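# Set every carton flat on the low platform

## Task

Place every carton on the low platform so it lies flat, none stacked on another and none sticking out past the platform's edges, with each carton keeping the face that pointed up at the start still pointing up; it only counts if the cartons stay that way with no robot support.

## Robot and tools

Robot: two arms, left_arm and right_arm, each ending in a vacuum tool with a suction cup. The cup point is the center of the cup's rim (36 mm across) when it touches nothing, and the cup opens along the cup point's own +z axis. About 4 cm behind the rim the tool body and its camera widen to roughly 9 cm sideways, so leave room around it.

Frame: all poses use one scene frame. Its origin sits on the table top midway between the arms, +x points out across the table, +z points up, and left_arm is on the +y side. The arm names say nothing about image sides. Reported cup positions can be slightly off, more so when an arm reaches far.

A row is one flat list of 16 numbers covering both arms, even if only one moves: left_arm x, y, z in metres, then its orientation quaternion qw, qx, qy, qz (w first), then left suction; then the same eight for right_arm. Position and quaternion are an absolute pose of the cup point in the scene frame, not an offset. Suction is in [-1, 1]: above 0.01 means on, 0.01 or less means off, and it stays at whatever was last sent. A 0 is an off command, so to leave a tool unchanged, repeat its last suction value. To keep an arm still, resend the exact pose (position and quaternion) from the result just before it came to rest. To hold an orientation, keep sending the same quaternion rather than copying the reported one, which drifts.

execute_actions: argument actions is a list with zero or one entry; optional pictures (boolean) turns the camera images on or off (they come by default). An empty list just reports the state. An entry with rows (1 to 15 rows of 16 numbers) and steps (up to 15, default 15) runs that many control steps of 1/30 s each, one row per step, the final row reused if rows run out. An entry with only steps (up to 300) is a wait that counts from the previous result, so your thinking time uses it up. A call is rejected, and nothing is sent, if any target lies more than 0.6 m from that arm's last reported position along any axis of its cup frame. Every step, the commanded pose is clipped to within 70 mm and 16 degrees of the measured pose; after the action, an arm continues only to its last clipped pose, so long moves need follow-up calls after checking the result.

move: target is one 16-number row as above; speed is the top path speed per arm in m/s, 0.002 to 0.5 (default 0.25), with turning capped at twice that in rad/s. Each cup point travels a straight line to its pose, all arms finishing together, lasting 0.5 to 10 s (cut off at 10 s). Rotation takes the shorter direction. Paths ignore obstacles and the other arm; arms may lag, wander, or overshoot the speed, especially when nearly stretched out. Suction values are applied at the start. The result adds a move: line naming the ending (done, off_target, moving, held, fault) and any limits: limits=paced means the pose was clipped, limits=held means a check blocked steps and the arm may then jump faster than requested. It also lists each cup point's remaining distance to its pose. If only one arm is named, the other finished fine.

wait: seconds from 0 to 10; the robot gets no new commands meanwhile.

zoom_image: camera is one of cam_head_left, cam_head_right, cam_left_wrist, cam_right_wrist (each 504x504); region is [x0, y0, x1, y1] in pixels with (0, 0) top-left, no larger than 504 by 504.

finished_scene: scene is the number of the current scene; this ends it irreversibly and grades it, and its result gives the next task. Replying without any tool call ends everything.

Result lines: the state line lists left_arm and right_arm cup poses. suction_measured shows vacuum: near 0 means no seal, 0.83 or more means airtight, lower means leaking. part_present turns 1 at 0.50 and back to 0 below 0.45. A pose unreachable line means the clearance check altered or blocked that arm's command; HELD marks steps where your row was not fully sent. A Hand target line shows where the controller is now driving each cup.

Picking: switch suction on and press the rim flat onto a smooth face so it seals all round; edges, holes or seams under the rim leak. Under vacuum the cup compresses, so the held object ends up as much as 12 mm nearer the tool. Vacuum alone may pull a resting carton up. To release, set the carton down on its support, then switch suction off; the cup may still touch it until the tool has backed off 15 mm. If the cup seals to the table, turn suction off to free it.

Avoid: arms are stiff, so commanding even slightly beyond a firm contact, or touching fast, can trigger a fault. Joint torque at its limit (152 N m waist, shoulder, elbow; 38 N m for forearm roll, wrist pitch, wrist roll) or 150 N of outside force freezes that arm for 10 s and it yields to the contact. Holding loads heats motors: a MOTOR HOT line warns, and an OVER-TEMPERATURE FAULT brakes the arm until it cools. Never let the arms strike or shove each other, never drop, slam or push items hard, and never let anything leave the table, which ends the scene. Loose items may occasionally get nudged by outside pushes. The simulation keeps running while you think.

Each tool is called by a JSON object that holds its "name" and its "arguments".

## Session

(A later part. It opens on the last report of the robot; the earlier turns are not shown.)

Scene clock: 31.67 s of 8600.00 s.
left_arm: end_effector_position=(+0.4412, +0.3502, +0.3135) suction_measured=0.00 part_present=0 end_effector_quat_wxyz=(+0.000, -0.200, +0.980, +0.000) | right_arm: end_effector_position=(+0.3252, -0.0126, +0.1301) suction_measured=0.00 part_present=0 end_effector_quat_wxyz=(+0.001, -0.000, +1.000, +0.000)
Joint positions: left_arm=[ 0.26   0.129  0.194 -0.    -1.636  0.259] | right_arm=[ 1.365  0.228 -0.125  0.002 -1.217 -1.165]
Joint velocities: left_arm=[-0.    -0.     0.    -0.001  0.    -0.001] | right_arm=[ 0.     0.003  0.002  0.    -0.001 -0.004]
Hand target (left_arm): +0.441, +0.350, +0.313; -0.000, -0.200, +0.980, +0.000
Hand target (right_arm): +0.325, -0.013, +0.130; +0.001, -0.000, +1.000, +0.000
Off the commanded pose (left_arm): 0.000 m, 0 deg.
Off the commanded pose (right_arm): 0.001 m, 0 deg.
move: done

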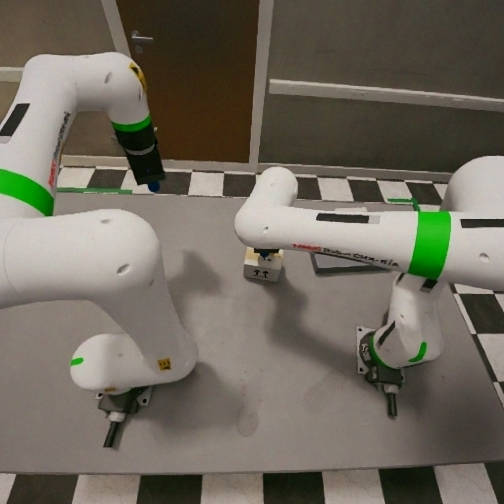

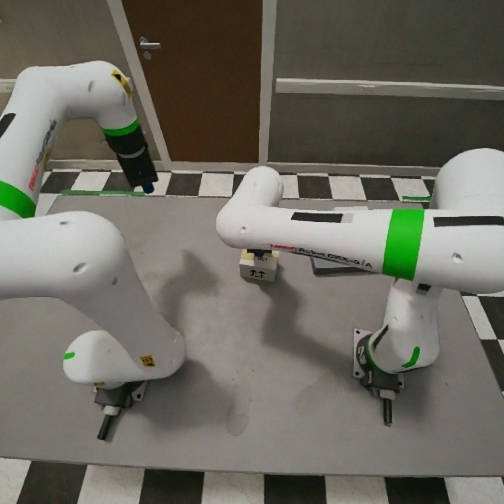

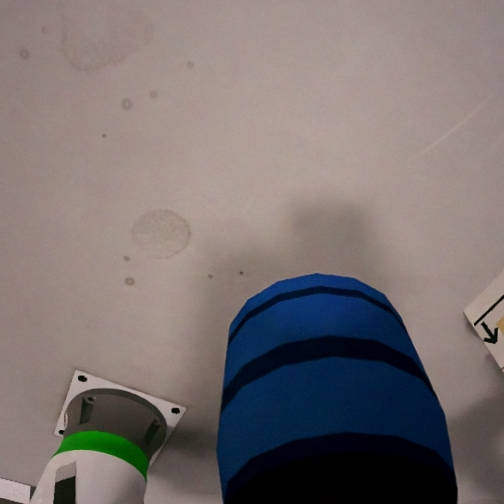

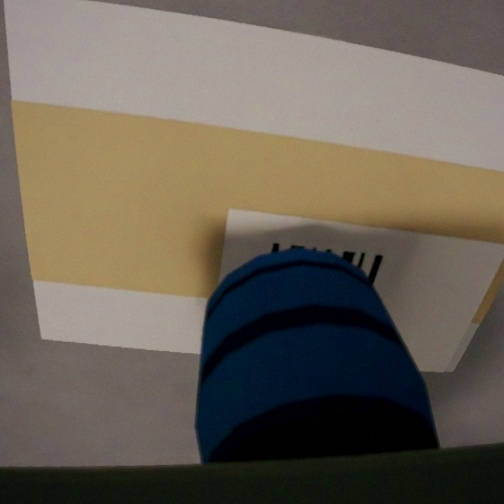

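{"name": "move", "arguments": {"target": [0.4412,0.3502,0.3135,0,-0.2,0.98,0,0,0.33,-0.01,0.094,0,0,1,0,1], "speed": 0.06}}

{"name": "move", "arguments": {"target": [0.4412,0.3502,0.3135,0,-0.2,0.98,0,0,0.33,-0.01,0.165,0,0,1,0,1], "speed": 0.15}}

{"name": "move", "arguments": {"target": [0.4412,0.3502,0.3135,0,-0.2,0.98,0,0,0.378,-0.37,0.155,0,-0.13,0.99,0,1]}}

Scene clock: 34.43 s of 8600.00 s.
left_arm: end_effector_position=(+0.4412, +0.3502, +0.3135) suction_measured=0.00 part_present=0 end_effector_quat_wxyz=(+0.000, -0.200, +0.980, +0.000) | right_arm: end_effector_position=(+0.3300, -0.0099, +0.0941) suction_measured=0.86 part_present=1 end_effector_quat_wxyz=(-0.000, -0.000, +1.000, +0.000)
Joint positions: left_arm=[ 0.26   0.129  0.194 -0.    -1.636  0.259] | right_arm=[ 1.358  0.275 -0.156 -0.    -1.14  -1.157]
Joint velocities: left_arm=[ 0.    -0.    -0.     0.001 -0.     0.   ] | right_arm=[ 0.002  0.001 -0.002  0.001 -0.    -0.001]
Hand target (left_arm): +0.441, +0.350, +0.313; -0.000, -0.200, +0.980, +0.000
Hand target (right_arm): +0.330, -0.010, +0.094; -0.000, -0.000, +1.000, +0.000
Off the commanded pose (left_arm): 0.000 m, 0 deg.
Off the commanded pose (right_arm): 0.000 m, 0 deg.
move: done

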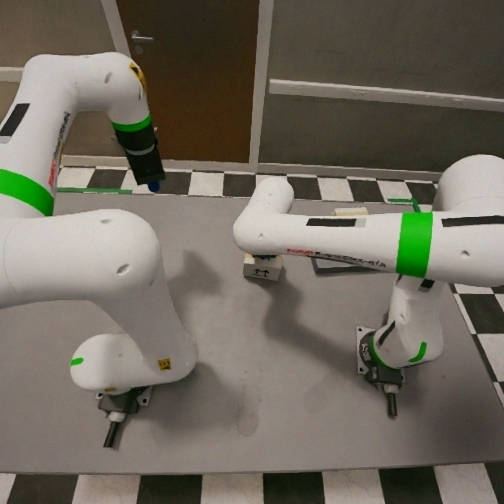

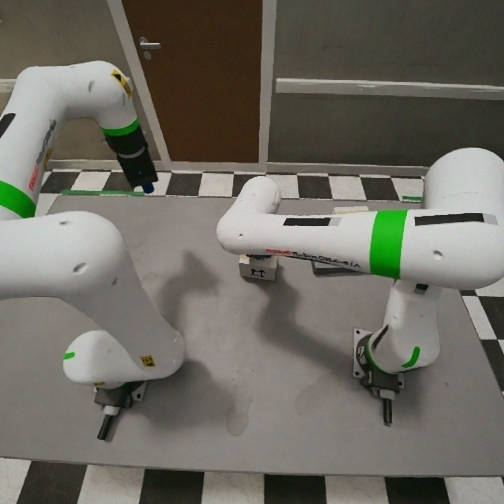

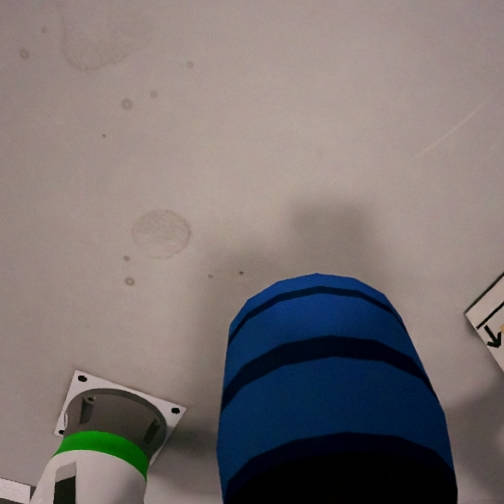

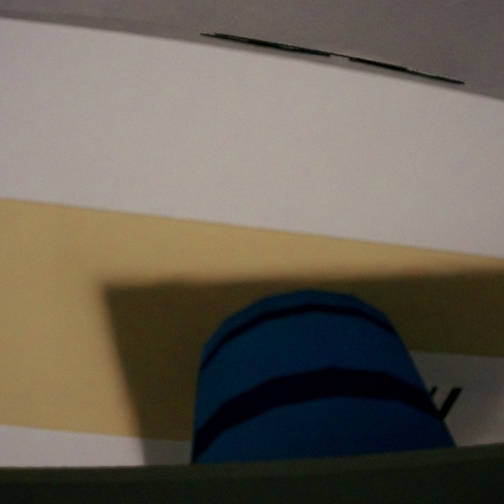

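Scene clock: 35.30 s of 8600.00 s.
left_arm: end_effector_position=(+0.4412, +0.3502, +0.3135) suction_measured=0.00 part_present=0 end_effector_quat_wxyz=(+0.000, -0.200, +0.980, -0.000) | right_arm: end_effector_position=(+0.3300, -0.0102, +0.1649) suction_measured=0.90 part_present=1 end_effector_quat_wxyz=(+0.000, +0.000, +1.000, -0.000)
Joint positions: left_arm=[ 0.26   0.129  0.194  0.    -1.636  0.259] | right_arm=[ 1.358  0.215 -0.055  0.    -1.301 -1.157]
Joint velocities: left_arm=[-0.001 -0.    -0.     0.001 -0.    -0.   ] | right_arm=[ 0.001 -0.001  0.001  0.    -0.003  0.001]
Hand target (left_arm): +0.441, +0.350, +0.313; -0.000, -0.200, +0.980, +0.000
Hand target (right_arm): +0.330, -0.010, +0.165; +0.000, +0.000, +1.000, -0.000
Off the commanded pose (left_arm): 0.000 m, 0 deg.
Off the commanded pose (right_arm): 0.000 m, 0 deg.
move: done

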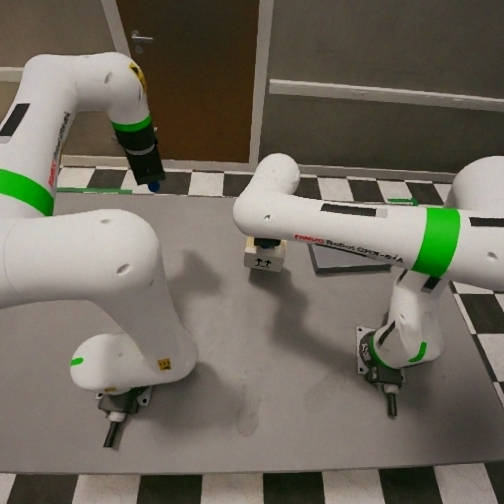

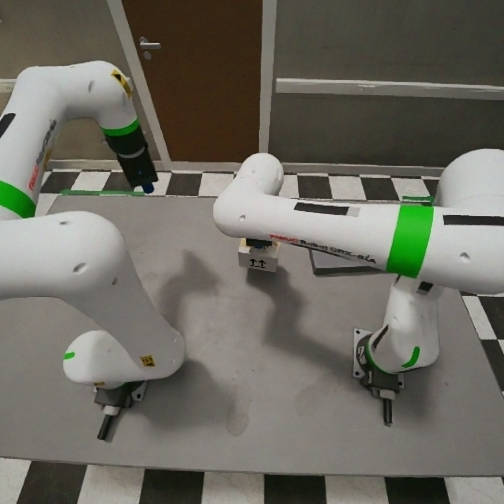

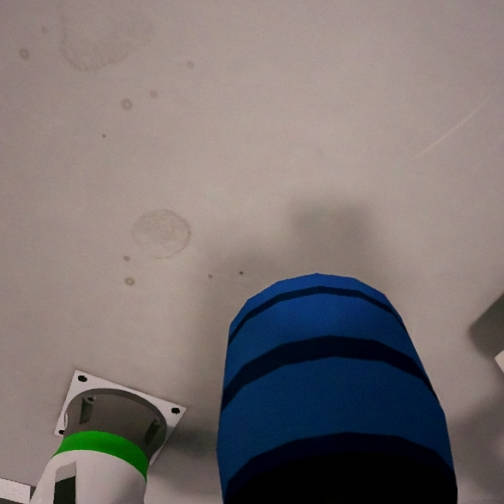

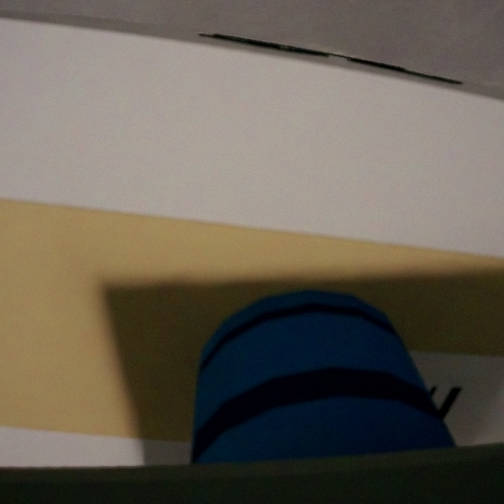

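Scene clock: 37.27 s of 8600.00 s.
left_arm: end_effector_position=(+0.4412, +0.3502, +0.3135) suction_measured=0.00 part_present=0 end_effector_quat_wxyz=(+0.000, -0.200, +0.980, +0.000) | right_arm: end_effector_position=(+0.3780, -0.3696, +0.1546) suction_measured=0.90 part_present=1 end_effector_quat_wxyz=(-0.001, -0.130, +0.991, -0.000)
Joint positions: left_arm=[ 0.26   0.129  0.194 -0.    -1.636  0.259] | right_arm=[ 0.686 -0.149 -0.456 -0.    -1.266 -0.224]
Joint velocities: left_arm=[ 0.     0.     0.001 -0.     0.     0.   ] | right_arm=[-0.005  0.002  0.002 -0.002 -0.     0.005]
Hand target (left_arm): +0.441, +0.350, +0.313; -0.000, -0.200, +0.980, +0.000
Hand target (right_arm): +0.378, -0.370, +0.155; -0.001, -0.130, +0.991, -0.000
Off the commanded pose (left_arm): 0.000 m, 0 deg.
Off the commanded pose (right_arm): 0.001 m, 0 deg.
move: done

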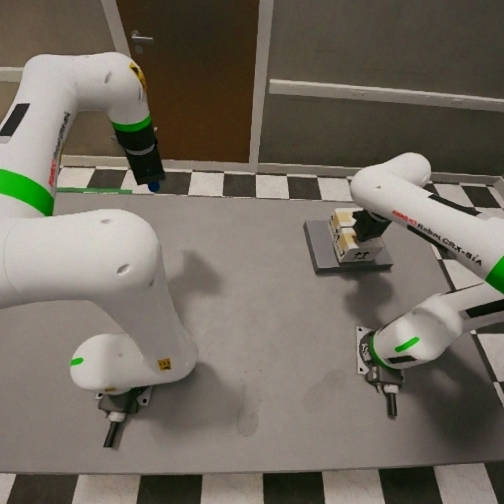

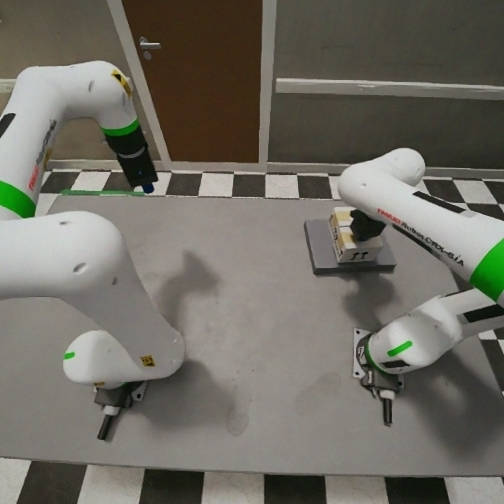

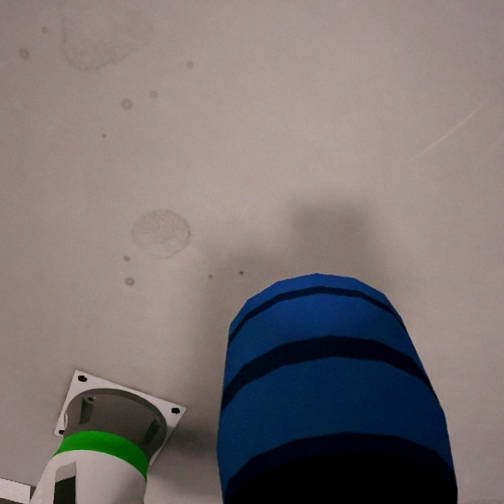

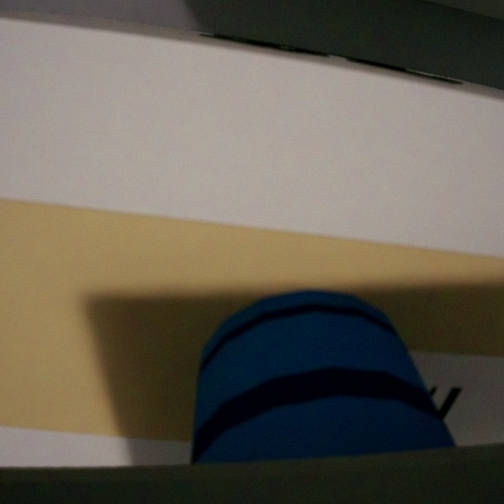

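{"name": "move", "arguments": {"target": [0.4412,0.3502,0.3135,0,-0.2,0.98,0,0,0.392,-0.37,0.136,0,-0.13,0.99,0,1], "speed": 0.04}}

{"name": "execute_actions", "arguments": {"actions": [{"rows":[[0.4412,0.3502,0.3135,0,-0.2,0.98,0,0,0.392,-0.37,0.136,0,-0.13,0.99,0,0]],"steps":6}], "pictures": false}}

{"name": "move", "arguments": {"target": [0.4,0.6,0.45,0,0.2,0.98,0,0,0.392,-0.37,0.35,0,-0.13,0.99,0,0]}}

{"name": "zoom_image", "arguments": {"camera": "cam_head_left", "region": [290,190,410,290]}}

Scene clock: 39.70 s of 8600.00 s.
left_arm: end_effector_position=(+0.4412, +0.3502, +0.3135) suction_measured=0.00 part_present=0 end_effector_quat_wxyz=(+0.000, -0.200, +0.980, +0.000) | right_arm: end_effector_position=(+0.3920, -0.3699, +0.1361) suction_measured=0.90 part_present=1 end_effector_quat_wxyz=(-0.000, -0.130, +0.991, +0.000)
Joint positions: left_arm=[ 0.26   0.129  0.194 -0.    -1.636  0.259] | right_arm=[ 0.667 -0.096 -0.455 -0.    -1.212 -0.205]
Joint velocities: left_arm=[-0.     0.001 -0.001  0.    -0.    -0.   ] | right_arm=[-0.     0.003  0.    -0.     0.002 -0.   ]
Hand target (left_arm): +0.441, +0.350, +0.313; -0.000, -0.200, +0.980, +0.000
Hand target (right_arm): +0.392, -0.370, +0.136; -0.000, -0.130, +0.991, +0.000
Off the commanded pose (left_arm): 0.000 m, 0 deg.
Off the commanded pose (right_arm): 0.000 m, 0 deg.
move: done

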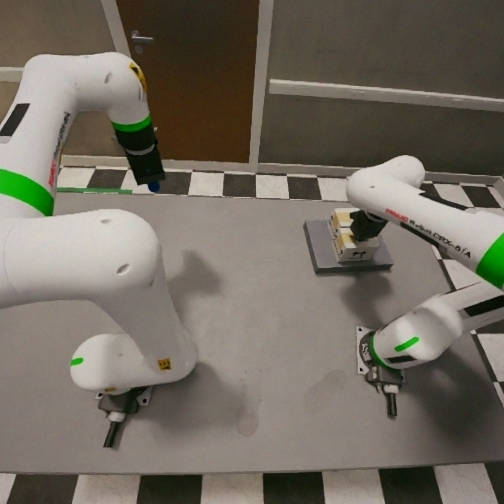

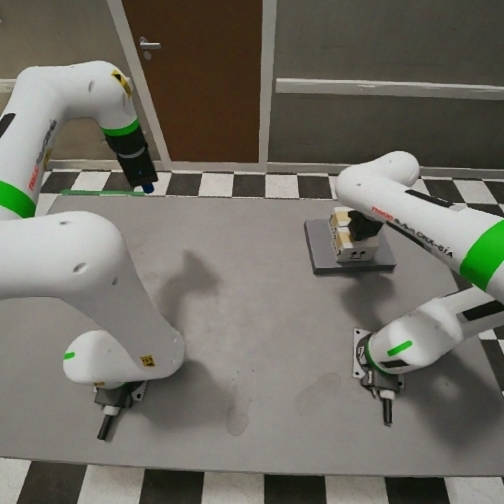

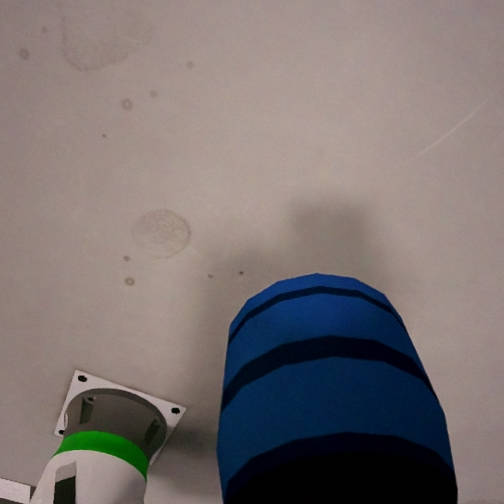

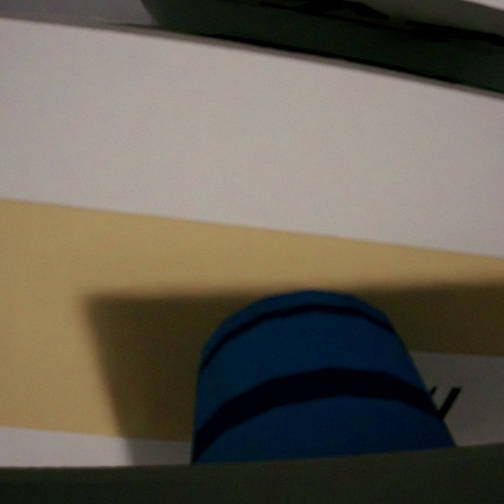

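Scene clock: 39.90 s of 8600.00 s.
left_arm: end_effector_position=(+0.4412, +0.3502, +0.3135) suction_measured=0.00 part_present=0 end_effector_quat_wxyz=(+0.000, -0.200, +0.980, +0.000) | right_arm: end_effector_position=(+0.3921, -0.3700, +0.1361) suction_measured=0.00 part_present=0 end_effector_quat_wxyz=(+0.000, -0.130, +0.991, -0.000)
Joint positions: left_arm=[ 0.26   0.129  0.194 -0.    -1.636  0.259] | right_arm=[ 0.667 -0.096 -0.455  0.    -1.212 -0.205]
Joint velocities: left_arm=[ 0.     0.    -0.001  0.    -0.    -0.   ] | right_arm=[-0.001 -0.    -0.001 -0.     0.001 -0.001]
Hand target (left_arm): +0.441, +0.350, +0.313; -0.000, -0.200, +0.980, +0.000
Hand target (right_arm): +0.392, -0.370, +0.136; -0.000, -0.130, +0.991, +0.000
Off the commanded pose (left_arm): 0.000 m, 0 deg.
Off the commanded pose (right_arm): 0.000 m, 0 deg.
Steps of this call (steps 1 to 6: all 6 steps of this action). Readings (end_effector_position | what the end effector reports):
1: left_arm (+0.4412, +0.3502, +0.3135) | right_arm (+0.3920, -0.3699, +0.1361) | left_arm suction_measured=0.00 part_present=0 | right_arm suction_measured=0.54 part_present=1
2: left_arm (+0.4412, +0.3502, +0.3135) | right_arm (+0.3920, -0.3700, +0.1361) | left_arm suction_measured=0.00 part_present=0 | right_arm suction_measured=0.08 part_present=0
4: left_arm (+0.4412, +0.3502, +0.3135) | right_arm (+0.3921, -0.3700, +0.1361) | left_arm suction_measured=0.00 part_present=0 | right_arm suction_measured=0.00 part_present=0
6: the state above

Scene clock: 42.23 s of 8600.00 s.
left_arm: end_effector_position=(+0.4005, +0.5993, +0.4500) suction_measured=0.00 part_present=0 end_effector_quat_wxyz=(+0.000, +0.200, +0.980, +0.000) | right_arm: end_effector_position=(+0.3916, -0.3702, +0.3500) suction_measured=0.00 part_present=0 end_effector_quat_wxyz=(+0.000, -0.130, +0.992, -0.000)
Joint positions: left_arm=[ 0.778  0.195  0.599 -0.    -1.973 -1.065] | right_arm=[ 0.667 -0.152  0.001  0.    -1.724 -0.206]
Joint velocities: left_arm=[-0.     0.003  0.005 -0.    -0.003 -0.004] | right_arm=[-0.001  0.001  0.001  0.001 -0.001  0.001]
Hand target (left_arm): +0.400, +0.599, +0.450; +0.000, +0.200, +0.980, +0.000
Hand target (right_arm): +0.392, -0.370, +0.350; +0.000, -0.130, +0.992, -0.000
Off the commanded pose (left_arm): 0.001 m, 0 deg.
Off the commanded pose (right_arm): 0.000 m, 0 deg.
move: done

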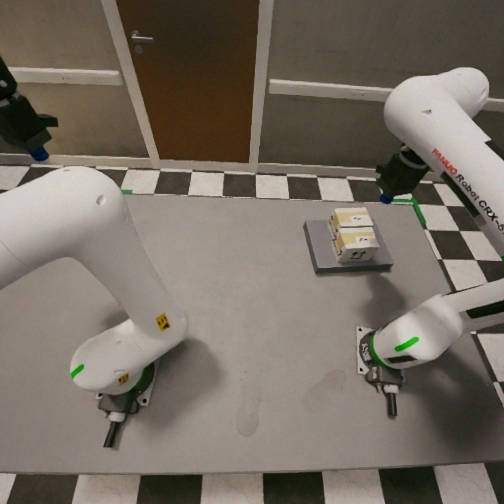

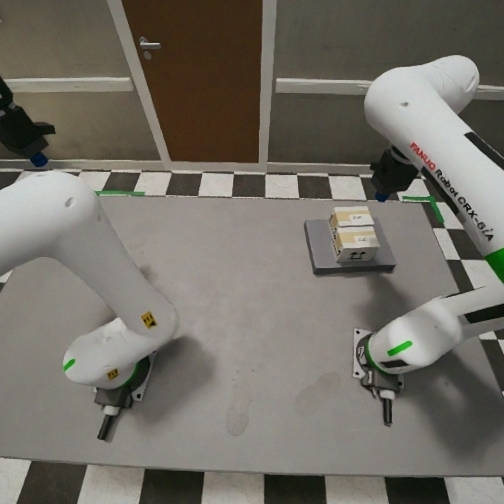

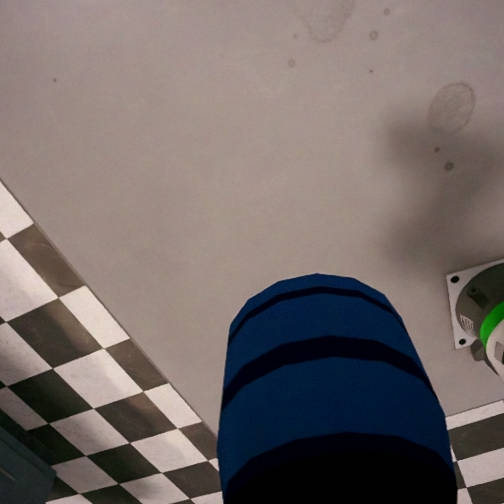

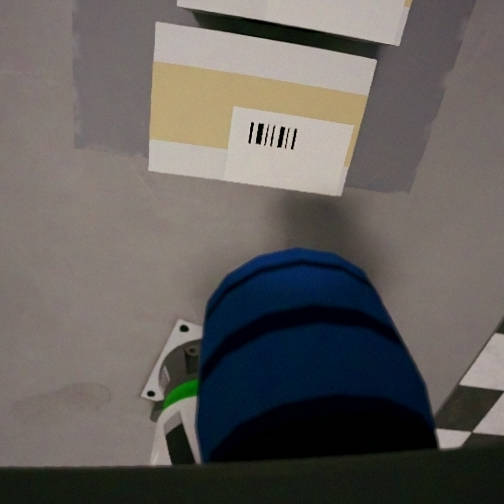

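Region (290, 190, 410, 290) of cam_head_left's 504x504 image, scaled by 4.200, with more detail than that image has.

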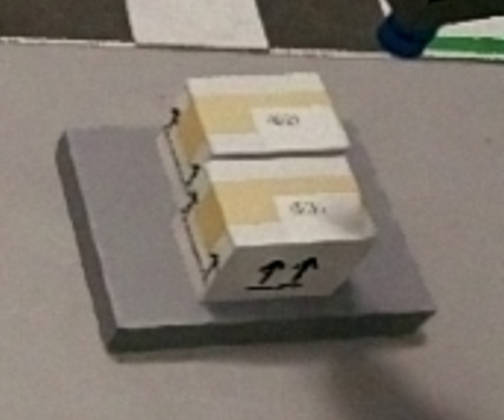

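{"name": "finished_scene", "arguments": {"scene": 1}}

The scene is finished: the task was done.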